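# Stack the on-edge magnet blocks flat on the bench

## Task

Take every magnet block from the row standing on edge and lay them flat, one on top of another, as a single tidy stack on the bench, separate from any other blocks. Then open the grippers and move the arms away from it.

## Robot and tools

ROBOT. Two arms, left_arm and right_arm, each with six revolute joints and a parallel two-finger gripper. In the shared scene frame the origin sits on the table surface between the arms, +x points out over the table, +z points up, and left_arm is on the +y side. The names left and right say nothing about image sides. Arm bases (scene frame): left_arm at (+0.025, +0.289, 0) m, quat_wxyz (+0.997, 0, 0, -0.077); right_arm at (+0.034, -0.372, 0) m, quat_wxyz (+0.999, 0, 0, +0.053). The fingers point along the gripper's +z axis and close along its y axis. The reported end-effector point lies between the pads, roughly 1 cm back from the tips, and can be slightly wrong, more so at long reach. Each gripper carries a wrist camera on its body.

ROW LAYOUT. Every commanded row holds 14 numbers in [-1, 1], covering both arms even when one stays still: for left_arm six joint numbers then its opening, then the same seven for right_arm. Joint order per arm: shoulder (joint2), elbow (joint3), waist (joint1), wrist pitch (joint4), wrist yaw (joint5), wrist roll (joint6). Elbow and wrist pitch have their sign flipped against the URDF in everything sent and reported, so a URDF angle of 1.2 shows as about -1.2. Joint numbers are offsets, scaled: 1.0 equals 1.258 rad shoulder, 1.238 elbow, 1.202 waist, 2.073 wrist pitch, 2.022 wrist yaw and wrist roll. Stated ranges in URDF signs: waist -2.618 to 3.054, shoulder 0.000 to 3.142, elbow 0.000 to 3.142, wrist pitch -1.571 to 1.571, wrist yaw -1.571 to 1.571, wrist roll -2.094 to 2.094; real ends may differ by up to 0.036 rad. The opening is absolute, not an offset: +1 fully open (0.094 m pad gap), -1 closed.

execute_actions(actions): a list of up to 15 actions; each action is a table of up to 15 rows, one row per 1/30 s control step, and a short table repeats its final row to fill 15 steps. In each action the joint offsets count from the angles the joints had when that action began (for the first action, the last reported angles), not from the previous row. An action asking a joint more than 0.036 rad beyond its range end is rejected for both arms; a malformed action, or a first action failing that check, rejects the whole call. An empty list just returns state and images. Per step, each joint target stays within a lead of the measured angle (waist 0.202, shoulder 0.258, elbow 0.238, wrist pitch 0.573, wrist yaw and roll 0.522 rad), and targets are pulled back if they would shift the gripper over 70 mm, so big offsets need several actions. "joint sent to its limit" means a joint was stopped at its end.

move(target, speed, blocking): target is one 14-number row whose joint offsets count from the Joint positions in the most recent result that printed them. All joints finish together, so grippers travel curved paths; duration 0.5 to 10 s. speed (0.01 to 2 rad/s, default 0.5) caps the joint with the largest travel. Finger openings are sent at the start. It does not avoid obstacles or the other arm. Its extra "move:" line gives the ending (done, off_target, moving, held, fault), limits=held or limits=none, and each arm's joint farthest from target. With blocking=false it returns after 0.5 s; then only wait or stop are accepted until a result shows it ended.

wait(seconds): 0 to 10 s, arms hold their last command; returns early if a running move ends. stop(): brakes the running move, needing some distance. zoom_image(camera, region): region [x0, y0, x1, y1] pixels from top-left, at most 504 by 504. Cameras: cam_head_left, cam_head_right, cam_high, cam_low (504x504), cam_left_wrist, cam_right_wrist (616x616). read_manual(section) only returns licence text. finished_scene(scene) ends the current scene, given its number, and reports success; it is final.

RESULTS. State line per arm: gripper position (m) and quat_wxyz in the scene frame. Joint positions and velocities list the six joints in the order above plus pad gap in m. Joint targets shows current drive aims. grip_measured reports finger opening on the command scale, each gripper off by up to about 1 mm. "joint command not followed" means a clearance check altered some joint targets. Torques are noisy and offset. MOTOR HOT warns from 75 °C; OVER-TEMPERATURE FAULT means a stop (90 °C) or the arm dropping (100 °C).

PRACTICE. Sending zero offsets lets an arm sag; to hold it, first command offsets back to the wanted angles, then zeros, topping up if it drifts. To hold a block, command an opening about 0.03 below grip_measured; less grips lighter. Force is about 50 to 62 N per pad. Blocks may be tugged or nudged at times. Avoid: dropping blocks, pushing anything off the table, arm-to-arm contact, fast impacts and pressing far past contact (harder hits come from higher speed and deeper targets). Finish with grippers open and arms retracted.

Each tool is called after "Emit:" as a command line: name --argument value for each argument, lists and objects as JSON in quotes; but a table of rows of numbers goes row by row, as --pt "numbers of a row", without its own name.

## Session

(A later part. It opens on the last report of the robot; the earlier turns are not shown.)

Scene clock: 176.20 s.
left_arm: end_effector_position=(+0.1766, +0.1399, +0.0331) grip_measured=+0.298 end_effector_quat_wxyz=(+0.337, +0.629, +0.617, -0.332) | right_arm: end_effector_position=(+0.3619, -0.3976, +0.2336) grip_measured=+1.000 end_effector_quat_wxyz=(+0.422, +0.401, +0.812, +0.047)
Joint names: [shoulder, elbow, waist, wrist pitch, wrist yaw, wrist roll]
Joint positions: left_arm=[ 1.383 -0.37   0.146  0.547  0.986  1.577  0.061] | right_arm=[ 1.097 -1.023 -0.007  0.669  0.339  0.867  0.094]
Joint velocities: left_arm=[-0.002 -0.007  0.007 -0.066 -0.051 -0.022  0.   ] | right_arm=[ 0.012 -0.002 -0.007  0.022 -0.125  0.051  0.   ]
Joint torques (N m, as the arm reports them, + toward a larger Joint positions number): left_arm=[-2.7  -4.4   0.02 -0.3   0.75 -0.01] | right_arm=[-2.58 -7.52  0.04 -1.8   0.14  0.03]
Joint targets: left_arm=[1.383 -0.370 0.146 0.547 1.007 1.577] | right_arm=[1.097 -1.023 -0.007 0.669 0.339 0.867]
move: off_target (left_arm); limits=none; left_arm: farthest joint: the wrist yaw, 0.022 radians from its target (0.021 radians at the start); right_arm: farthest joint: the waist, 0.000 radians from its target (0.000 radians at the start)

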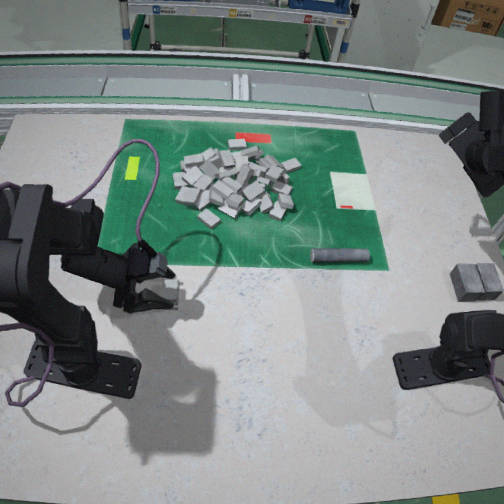

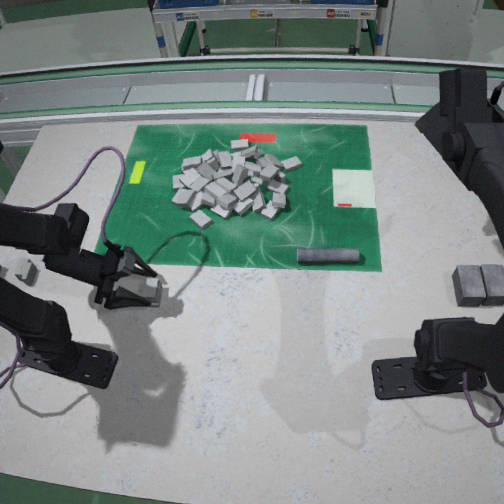

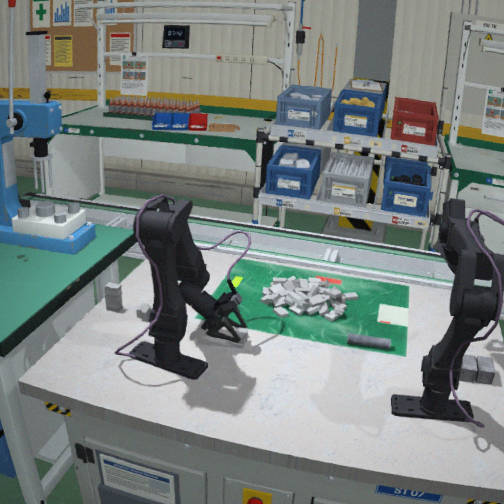

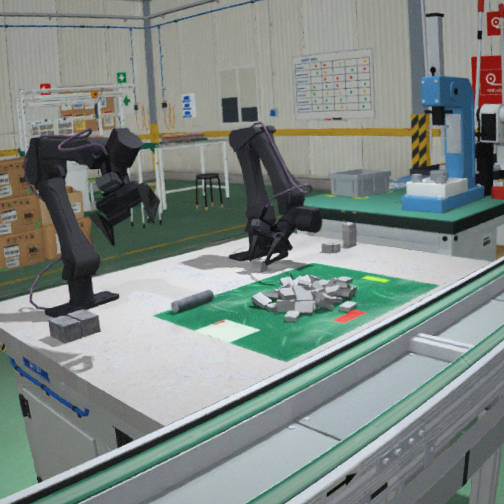

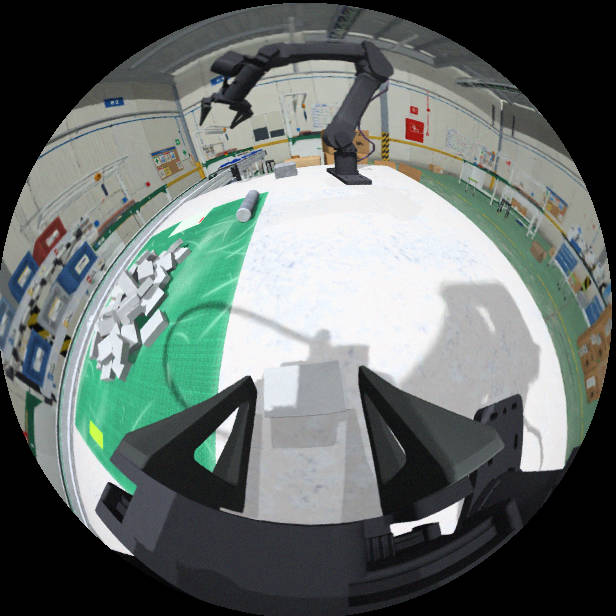

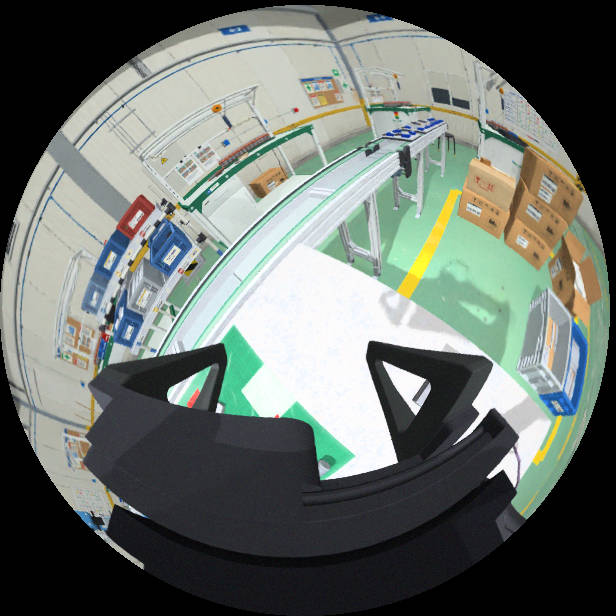

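Emit:
move --target '[0.042,0.036,0,-0.04,0.008,0,0.3,0,0,0,0,0,0,1]' --speed 0.3

Emit:
execute_actions --actions '[[[0,0,0,0,0.005,0,-0.05,0,0,0,0,0,0,1]],[[0,0,0,0,0.005,0,-0.17,0,0,0,0,0,0,1]],[[0,0,0,0,0.005,0,0.4,0,0,0,0,0,0,1]]]'

Emit:
move --target '[-0.155,-0.345,0,0.3,0,0,0.4,0,0,0,0,0,0,1]' --speed 0.8

Emit:
move --target '[0,0,0.17,0,-0.79,0,0.8,0,0,0,0,0,0,1]' --speed 1.5

Emit:
zoom_image --camera "cam_high" --region '[210,310,270,355]'

Emit:
zoom_image --camera "cam_left_wrist" --region '[230,230,390,390]'

Scene clock: 187.70 s.
left_arm: end_effector_position=(+0.1737, +0.1401, +0.0220) grip_measured=+0.298 end_effector_quat_wxyz=(+0.336, +0.629, +0.617, -0.331) | right_arm: end_effector_position=(+0.3619, -0.3976, +0.2336) grip_measured=+1.000 end_effector_quat_wxyz=(+0.422, +0.401, +0.812, +0.047)
Joint names: [shoulder, elbow, waist, wrist pitch, wrist yaw, wrist roll]
Joint positions: left_arm=[ 1.423 -0.337  0.146  0.476  0.983  1.577  0.061] | right_arm=[ 1.097 -1.023 -0.007  0.669  0.339  0.867  0.094]
Joint velocities: left_arm=[-0.007  0.012 -0.007 -0.022 -0.022  0.022 -0.   ] | right_arm=[-0.002  0.017 -0.022 -0.022  0.007  0.007  0.   ]
Joint torques (N m, as the arm reports them, + toward a larger Joint positions number): left_arm=[-1.76 -3.25  0.04 -0.42  0.72  0.  ] | right_arm=[-2.57 -7.51 -0.03 -1.79  0.13  0.02]
Joint targets: left_arm=[1.436 -0.325 0.146 0.464 1.002 1.577] | right_arm=[1.097 -1.023 -0.007 0.669 0.339 0.867]
move: done; limits=none; left_arm: farthest joint: the wrist yaw, 0.019 radians from its target (0.016 radians at the start); right_arm: farthest joint: the waist, 0.000 radians from its target (0.000 radians at the start)

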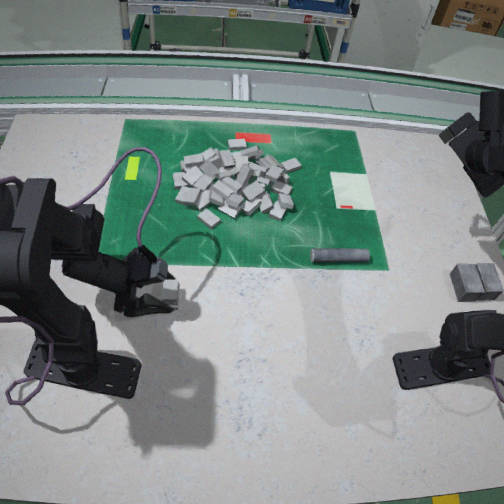

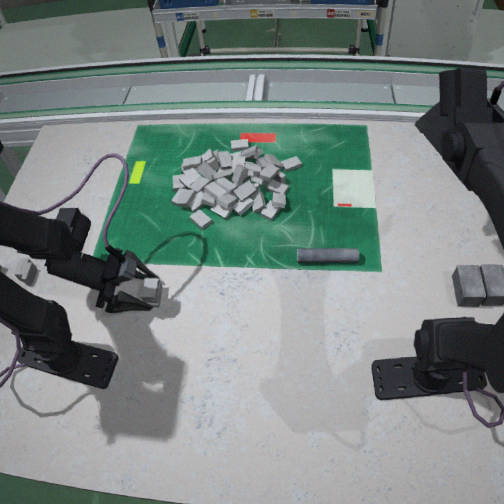

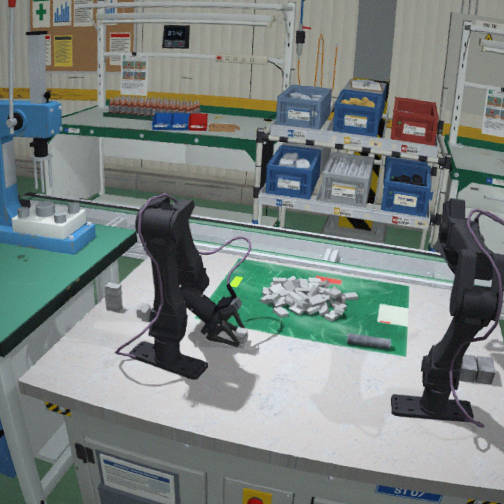

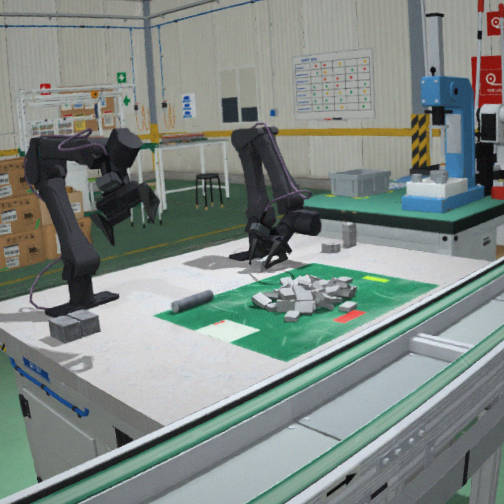

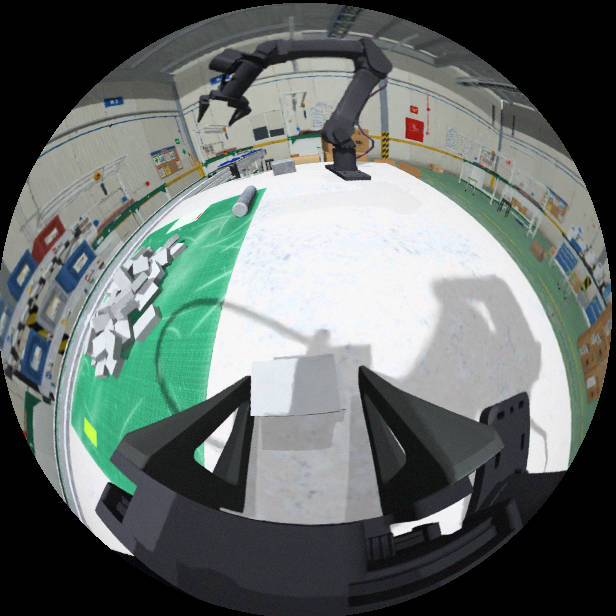

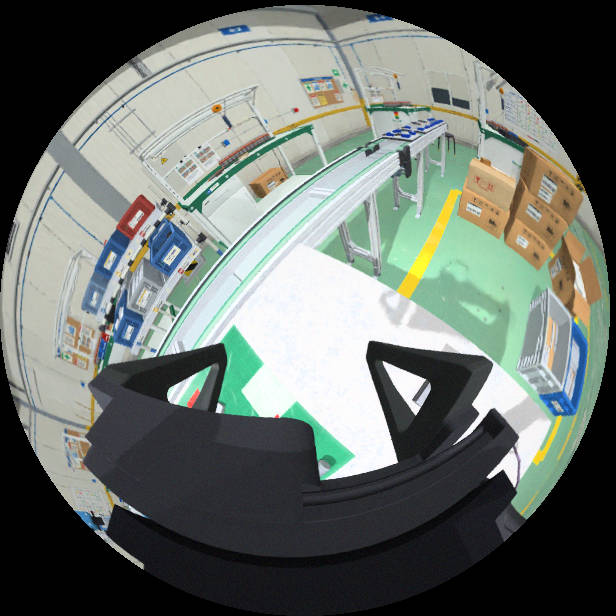

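Scene clock: 189.20 s.
left_arm: end_effector_position=(+0.1739, +0.1401, +0.0220) grip_measured=+0.398 end_effector_quat_wxyz=(+0.337, +0.630, +0.617, -0.331) | right_arm: end_effector_position=(+0.3619, -0.3976, +0.2336) grip_measured=+1.000 end_effector_quat_wxyz=(+0.422, +0.401, +0.812, +0.047)
Joint names: [shoulder, elbow, waist, wrist pitch, wrist yaw, wrist roll]
Joint positions: left_arm=[ 1.423 -0.337  0.146  0.474  0.983  1.577  0.066] | right_arm=[ 1.097 -1.023 -0.007  0.669  0.339  0.867  0.094]
Joint velocities: left_arm=[-0.007 -0.007 -0.002  0.051 -0.007  0.022 -0.001] | right_arm=[ 0.002 -0.027 -0.012 -0.022  0.022 -0.037  0.   ]
Joint torques (N m, as the arm reports them, + toward a larger Joint positions number): left_arm=[-2.78 -4.16 -0.02 -0.31  0.63  0.  ] | right_arm=[-2.59 -7.52 -0.03 -1.8   0.15  0.04]
Joint targets: left_arm=[1.423 -0.337 0.146 0.474 0.993 1.577] | right_arm=[1.097 -1.023 -0.007 0.669 0.339 0.867]

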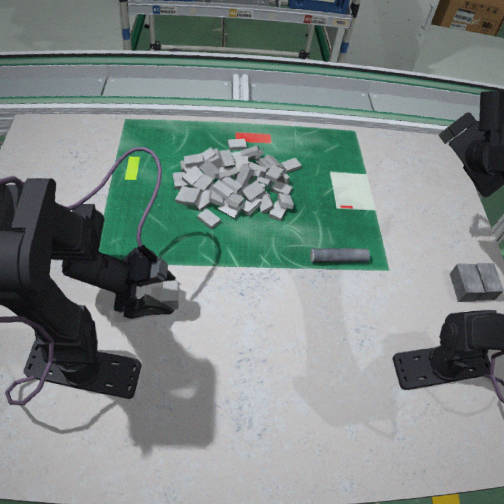

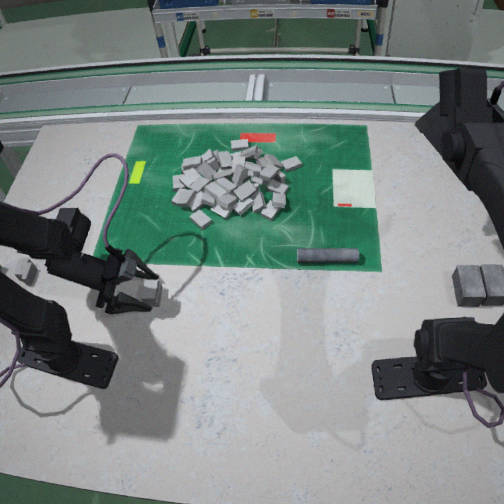

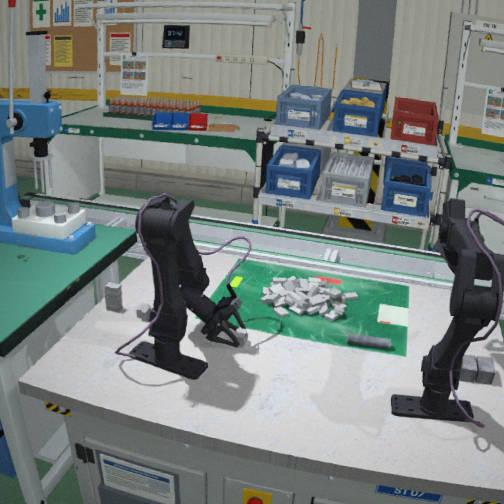

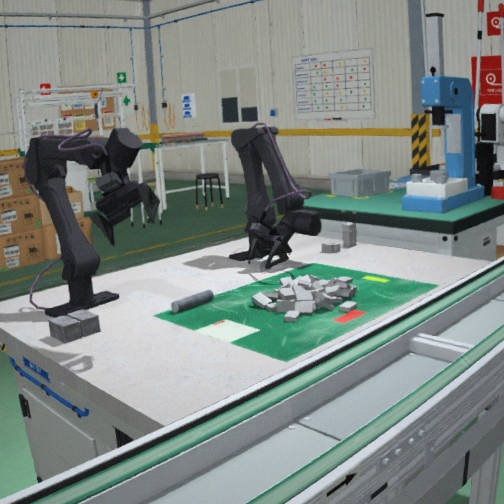

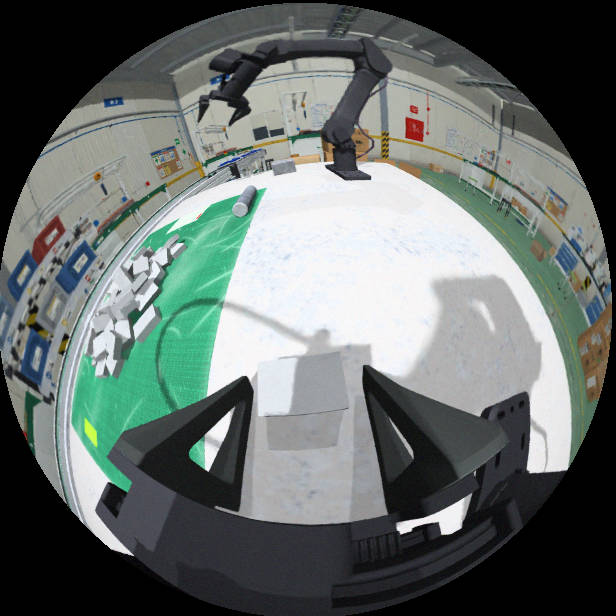

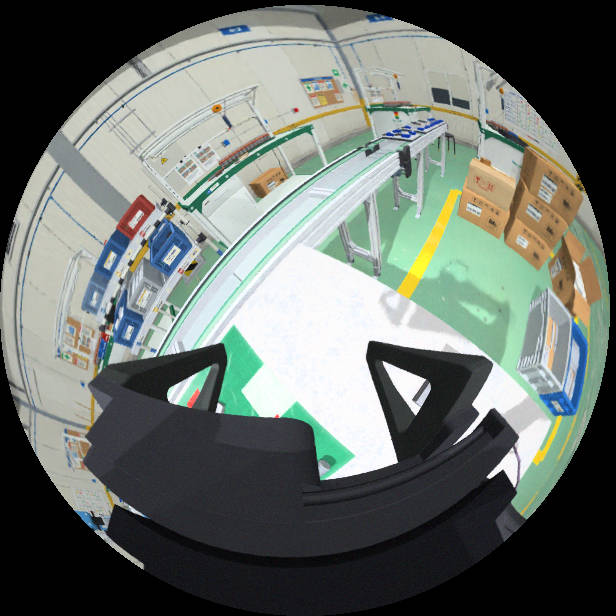

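Scene clock: 190.87 s.
left_arm: end_effector_position=(+0.2034, +0.1411, +0.1340) grip_measured=+0.398 end_effector_quat_wxyz=(+0.330, +0.631, +0.620, -0.329) | right_arm: end_effector_position=(+0.3619, -0.3976, +0.2336) grip_measured=+1.000 end_effector_quat_wxyz=(+0.422, +0.401, +0.812, +0.047)
Joint names: [shoulder, elbow, waist, wrist pitch, wrist yaw, wrist roll]
Joint positions: left_arm=[ 1.244 -0.748  0.146  1.072  0.97   1.577  0.066] | right_arm=[ 1.097 -1.023 -0.007  0.669  0.339  0.867  0.094]
Joint velocities: left_arm=[-0.017 -0.002 -0.007  0.095  0.022 -0.007  0.   ] | right_arm=[ 0.002  0.012  0.007 -0.081 -0.007  0.007  0.   ]
Joint torques (N m, as the arm reports them, + toward a larger Joint positions number): left_arm=[-4.   -6.81  0.01 -0.01  0.64  0.  ] | right_arm=[-2.59 -7.54 -0.02 -1.78  0.13  0.03]
Joint targets: left_arm=[1.228 -0.765 0.146 1.097 0.983 1.577] | right_arm=[1.097 -1.023 -0.007 0.669 0.339 0.867]
move: off_target (left_arm); limits=none; left_arm: farthest joint: the wrist pitch, 0.024 radians from its target (0.621 radians at the start); right_arm: farthest joint: the waist, 0.000 radians from its target (0.000 radians at the start)

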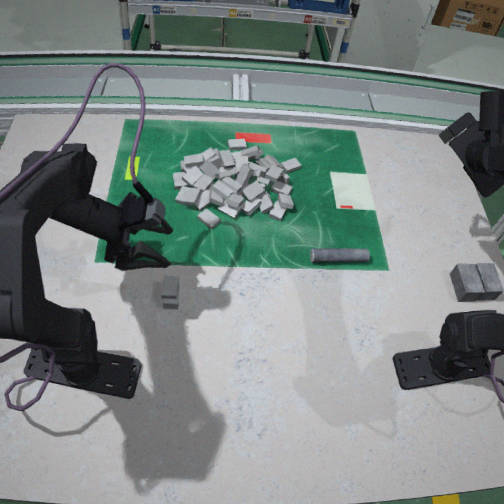

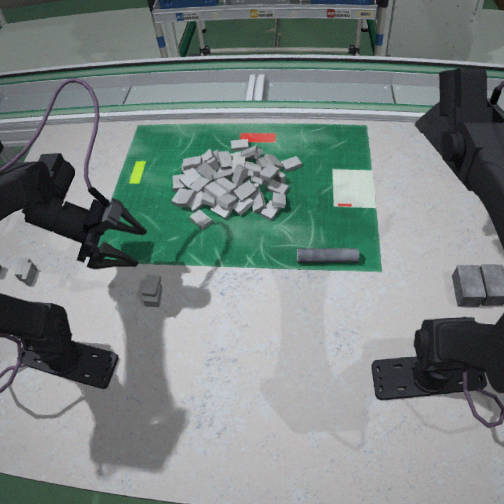

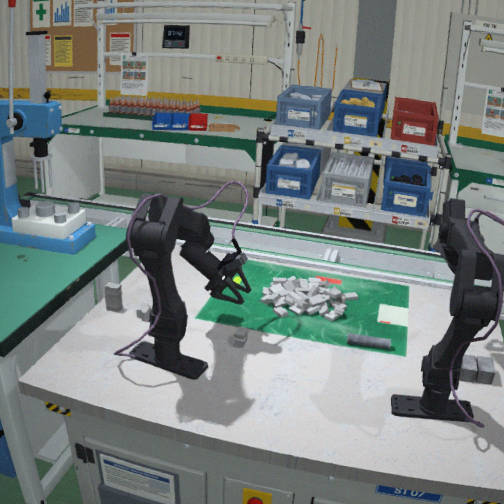

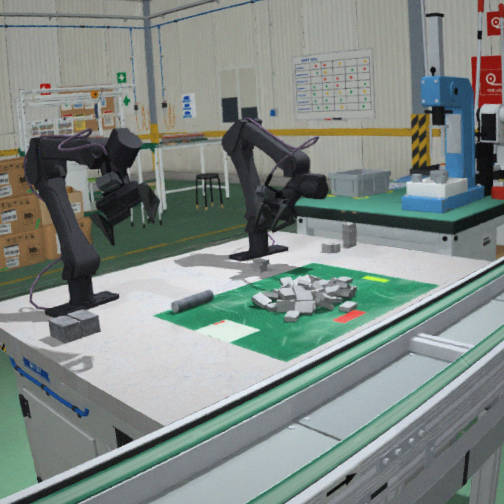

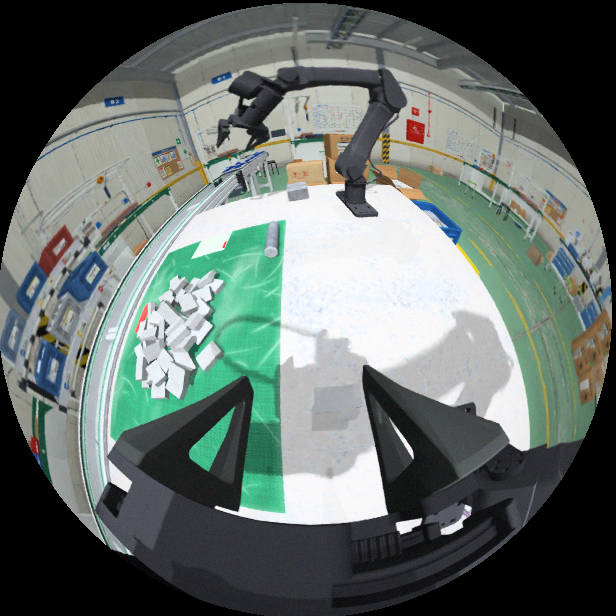

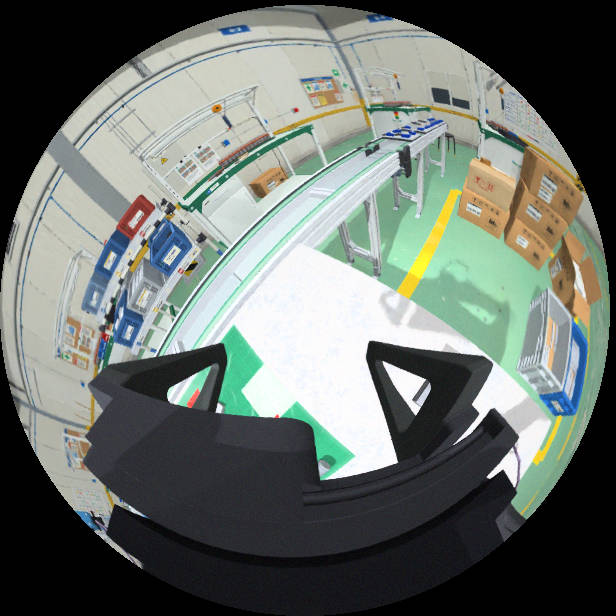

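Scene clock: 192.97 s.
left_arm: end_effector_position=(+0.1824, +0.4241, +0.0891) grip_measured=+0.798 end_effector_quat_wxyz=(-0.233, +0.610, +0.732, +0.193) | right_arm: end_effector_position=(+0.3619, -0.3976, +0.2336) grip_measured=+1.000 end_effector_quat_wxyz=(+0.422, +0.401, +0.812, +0.047)
Joint names: [shoulder, elbow, waist, wrist pitch, wrist yaw, wrist roll]
Joint positions: left_arm=[ 1.244 -0.748  0.341  1.072 -0.615  1.577  0.084] | right_arm=[ 1.097 -1.023 -0.007  0.669  0.339  0.867  0.094]
Joint velocities: left_arm=[ 0.007  0.002  0.002  0.037 -0.022  0.022  0.   ] | right_arm=[-0.017  0.007 -0.007  0.081 -0.037 -0.022  0.   ]
Joint torques (N m, as the arm reports them, + toward a larger Joint positions number): left_arm=[-2.75 -5.65  0.76 -0.28 -0.48 -0.01] | right_arm=[-2.54 -7.51  0.02 -1.79  0.13  0.04]
Joint targets: left_arm=[1.244 -0.748 0.351 1.072 -0.627 1.577] | right_arm=[1.097 -1.023 -0.007 0.669 0.339 0.867]
move: done; limits=none; left_arm: farthest joint: the wrist yaw, 0.013 radians from its target (1.598 radians at the start); right_arm: farthest joint: the waist, 0.000 radians from its target (0.000 radians at the start)

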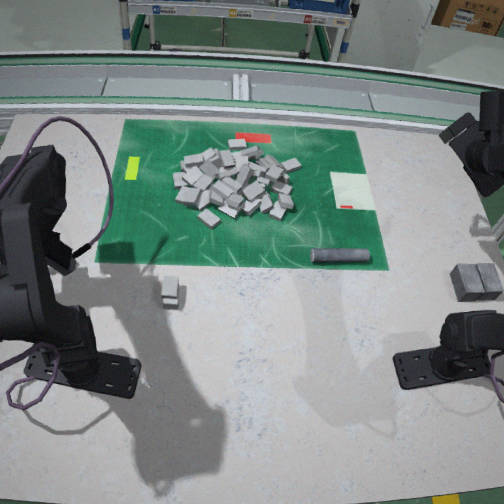

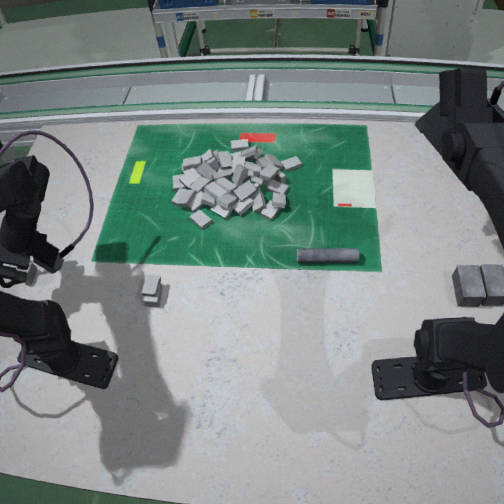

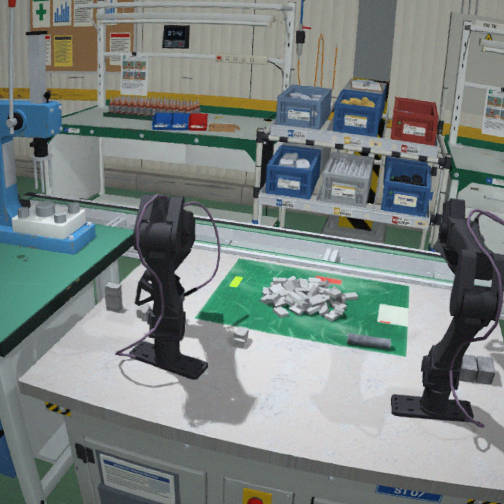

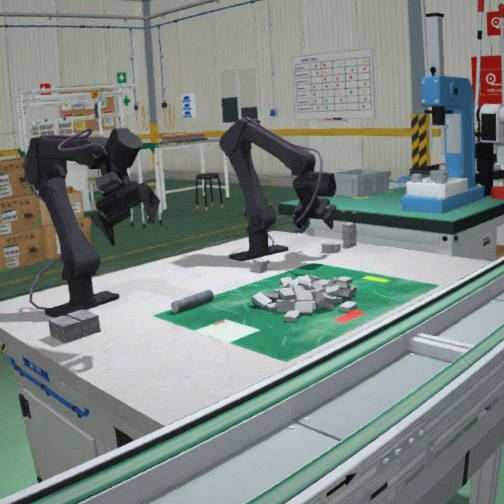

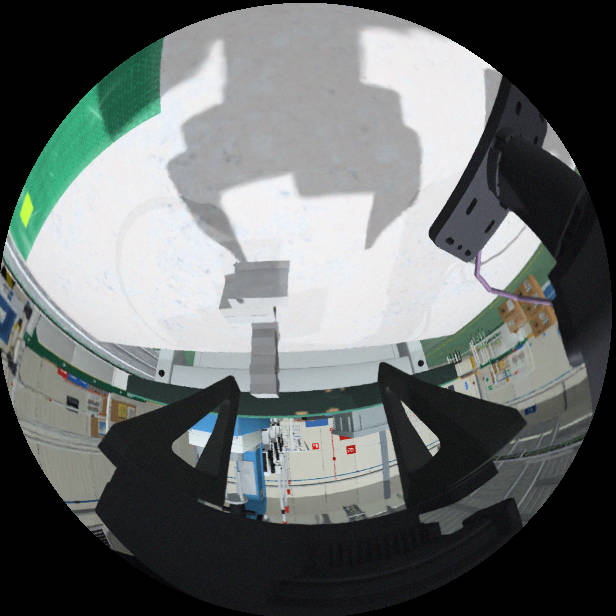

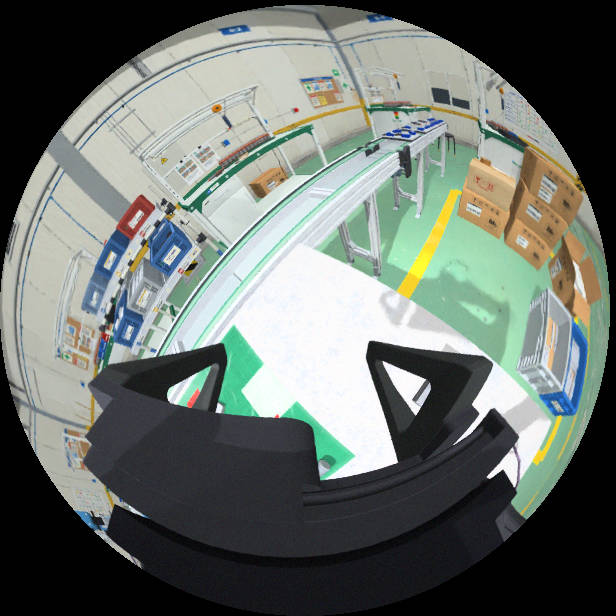

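Region (210, 310, 270, 355) of cam_high's 504x504 image, scaled by 8.400, with more detail than that image has; it fills the top 378 rows of this view, and the rest is white.

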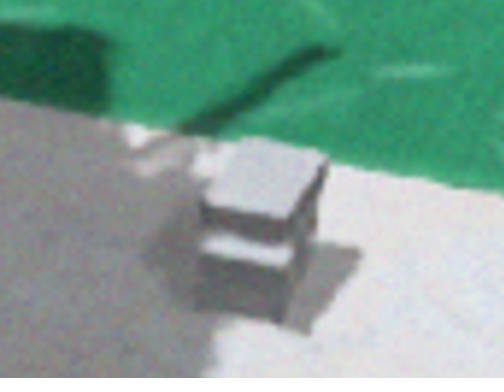

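Region (230, 230, 390, 390) of cam_left_wrist's 616x616 image, scaled by 3.150, with more detail than that image has.

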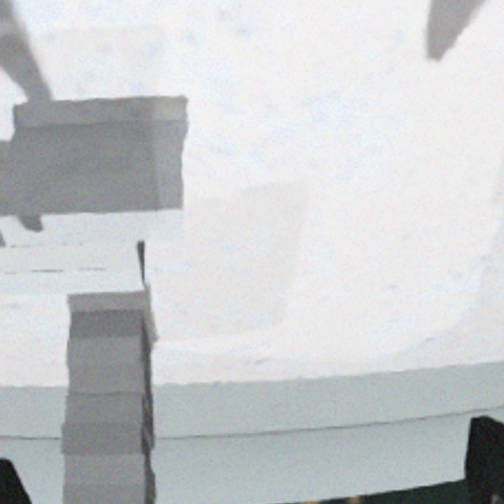

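Emit:
move --target '[0.2,-0.04,0.024,-0.108,0.016,0,0.8,0,0,0,0,0,0,1]'

Emit:
move --target '[0.075,0.076,0,-0.086,0,0,0.6,0,0,0,0,0,0,1]' --speed 0.3

Emit:
zoom_image --camera "cam_low" --region '[290,210,370,270]'

Scene clock: 204.73 s.
left_arm: end_effector_position=(+0.2226, +0.4315, +0.0485) grip_measured=+0.798 end_effector_quat_wxyz=(-0.225, +0.606, +0.741, +0.181) | right_arm: end_effector_position=(+0.3619, -0.3976, +0.2336) grip_measured=+1.000 end_effector_quat_wxyz=(+0.422, +0.401, +0.812, +0.047)
Joint names: [shoulder, elbow, waist, wrist pitch, wrist yaw, wrist roll]
Joint positions: left_arm=[ 1.487 -0.777  0.36   0.86  -0.585  1.577  0.084] | right_arm=[ 1.097 -1.023 -0.007  0.669  0.339  0.867  0.094]
Joint velocities: left_arm=[-0.002  0.007  0.007 -0.051  0.051  0.051  0.   ] | right_arm=[ 0.002 -0.022 -0.012 -0.037  0.022 -0.037  0.   ]
Joint torques (N m, as the arm reports them, + toward a larger Joint positions number): left_arm=[-4.14 -6.8   0.79 -0.41 -0.31  0.01] | right_arm=[-2.62 -7.54  0.02 -1.78  0.12  0.03]
Joint targets: left_arm=[1.495 -0.798 0.370 0.848 -0.582 1.577] | right_arm=[1.097 -1.023 -0.007 0.669 0.339 0.867]
move: off_target (left_arm); limits=none; left_arm: farthest joint: the elbow, 0.021 radians from its target (0.049 radians at the start); right_arm: farthest joint: the waist, 0.000 radians from its target (0.000 radians at the start)

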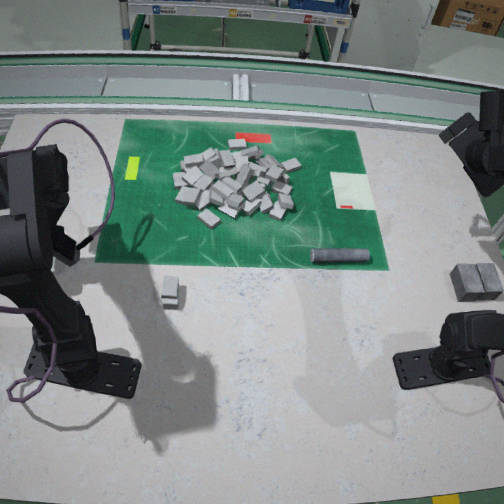

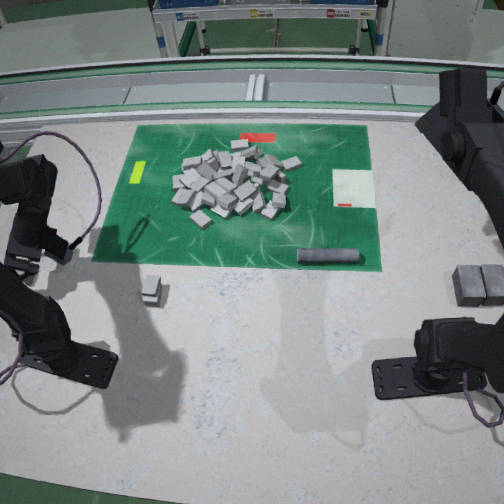

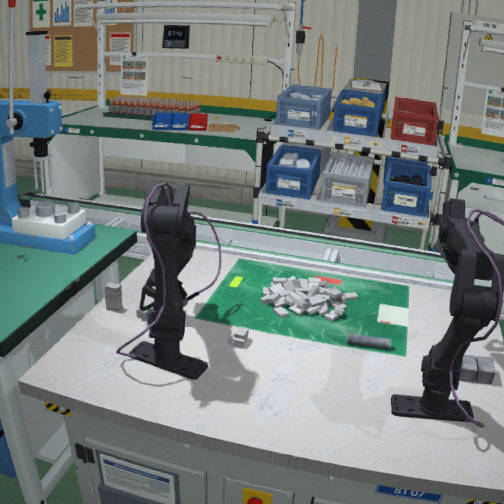

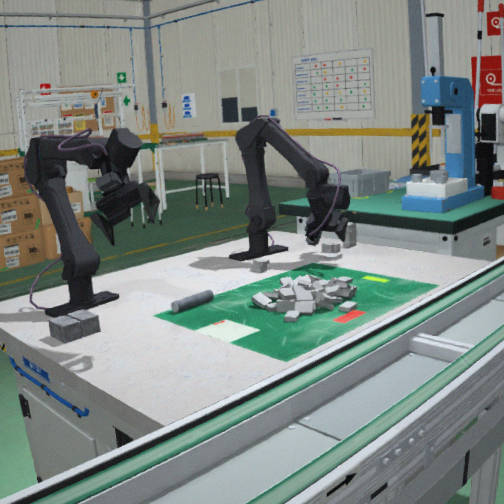

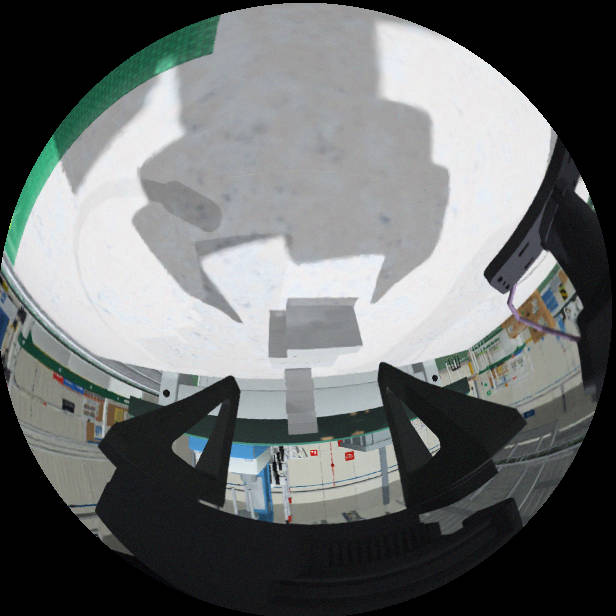

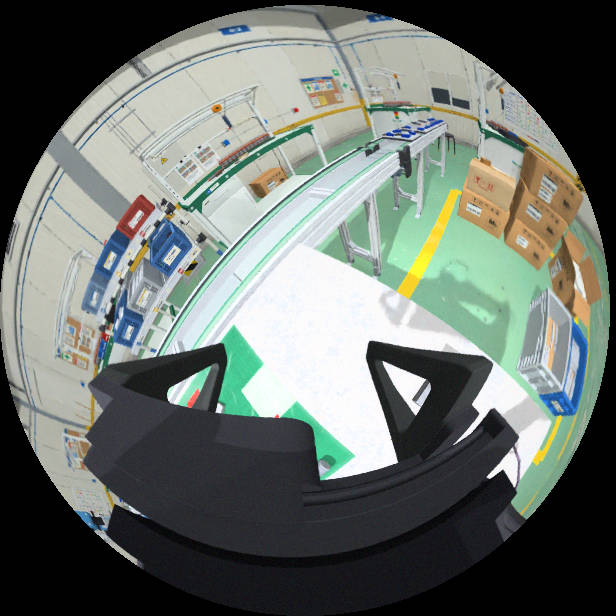

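Scene clock: 206.00 s.
left_arm: end_effector_position=(+0.2227, +0.4315, +0.0137) grip_measured=+0.602 end_effector_quat_wxyz=(-0.225, +0.606, +0.741, +0.181) | right_arm: end_effector_position=(+0.3619, -0.3976, +0.2336) grip_measured=+1.000 end_effector_quat_wxyz=(+0.422, +0.401, +0.812, +0.047)
Joint names: [shoulder, elbow, waist, wrist pitch, wrist yaw, wrist roll]
Joint positions: left_arm=[ 1.571 -0.694  0.36   0.693 -0.585  1.577  0.075] | right_arm=[ 1.097 -1.023 -0.007  0.669  0.339  0.867  0.094]
Joint velocities: left_arm=[-0.007 -0.017  0.017 -0.022 -0.022 -0.022 -0.   ] | right_arm=[-0.012 -0.007  0.012  0.007 -0.037 -0.007  0.   ]
Joint torques (N m, as the arm reports them, + toward a larger Joint positions number): left_arm=[-4.34 -3.96  0.04 -0.41 -0.34  0.01] | right_arm=[-2.6  -7.54 -0.05 -1.77  0.12  0.03]
Joint targets: left_arm=[1.582 -0.682 0.360 0.682 -0.585 1.577] | right_arm=[1.097 -1.023 -0.007 0.669 0.339 0.867]
move: done; limits=none; left_arm: farthest joint: the wrist pitch, 0.012 radians from its target (0.178 radians at the start); right_arm: farthest joint: the waist, 0.000 radians from its target (0.000 radians at the start)

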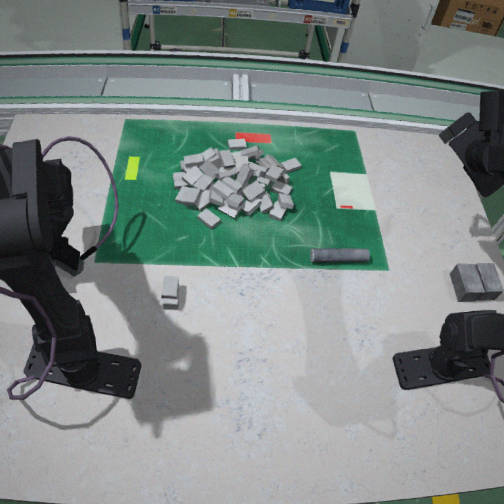

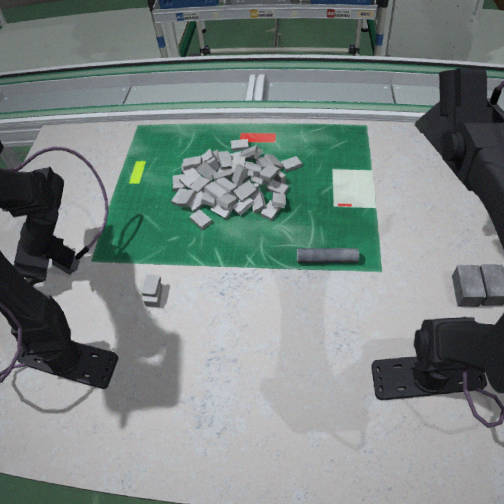

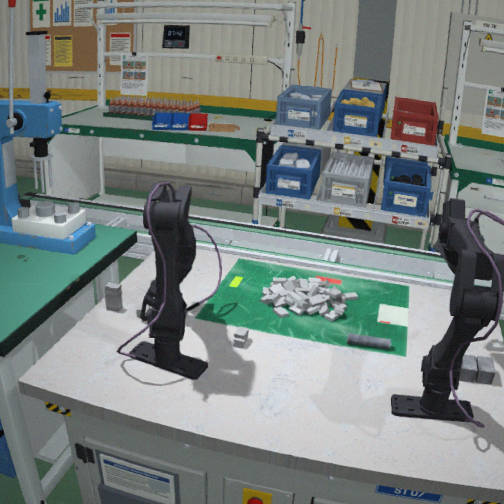

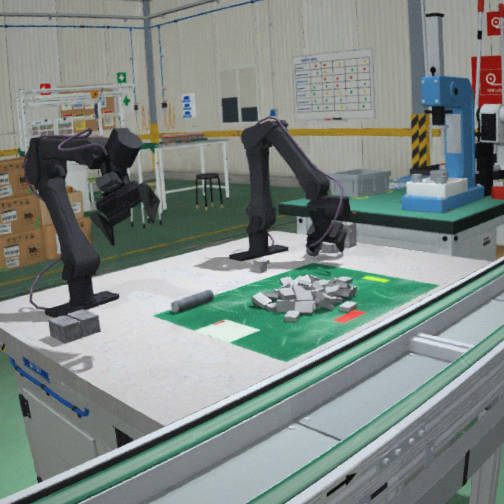

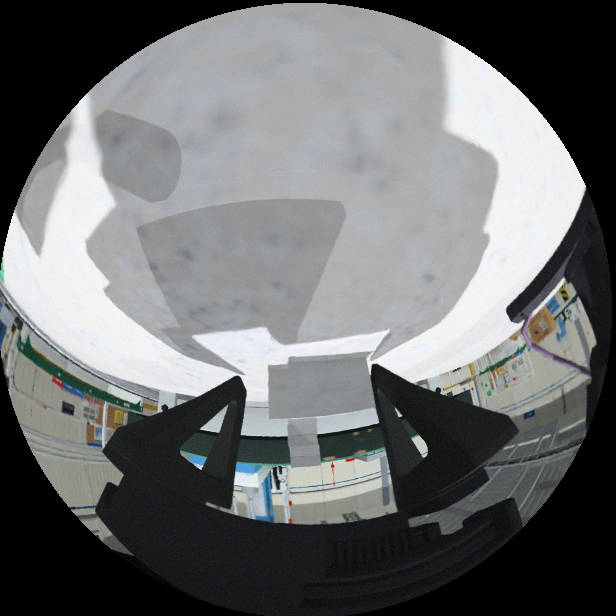

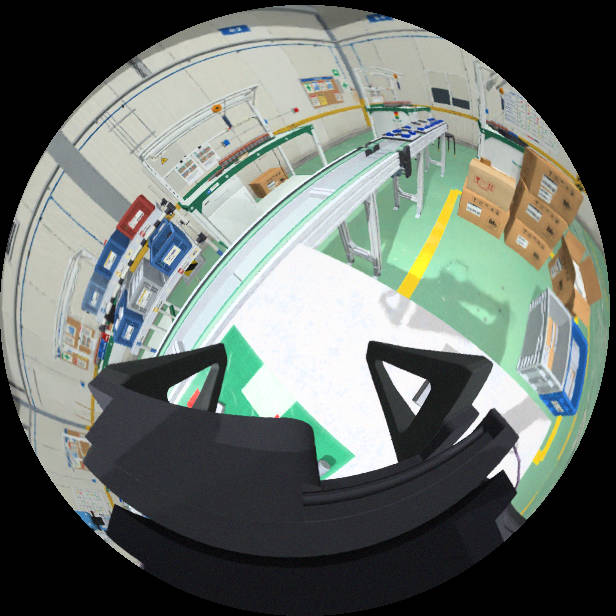

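Region (290, 210, 370, 270) of cam_low's 504x504 image, scaled by 6.300, with more detail than that image has; it fills the top 378 rows of this view, and the rest is white.

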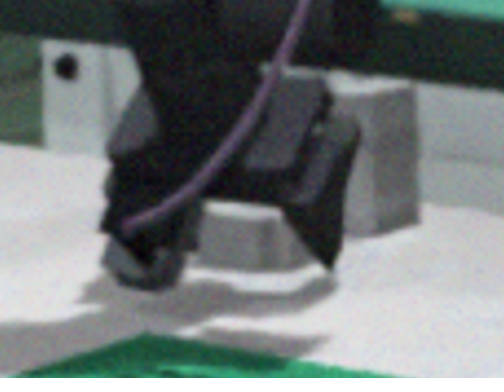

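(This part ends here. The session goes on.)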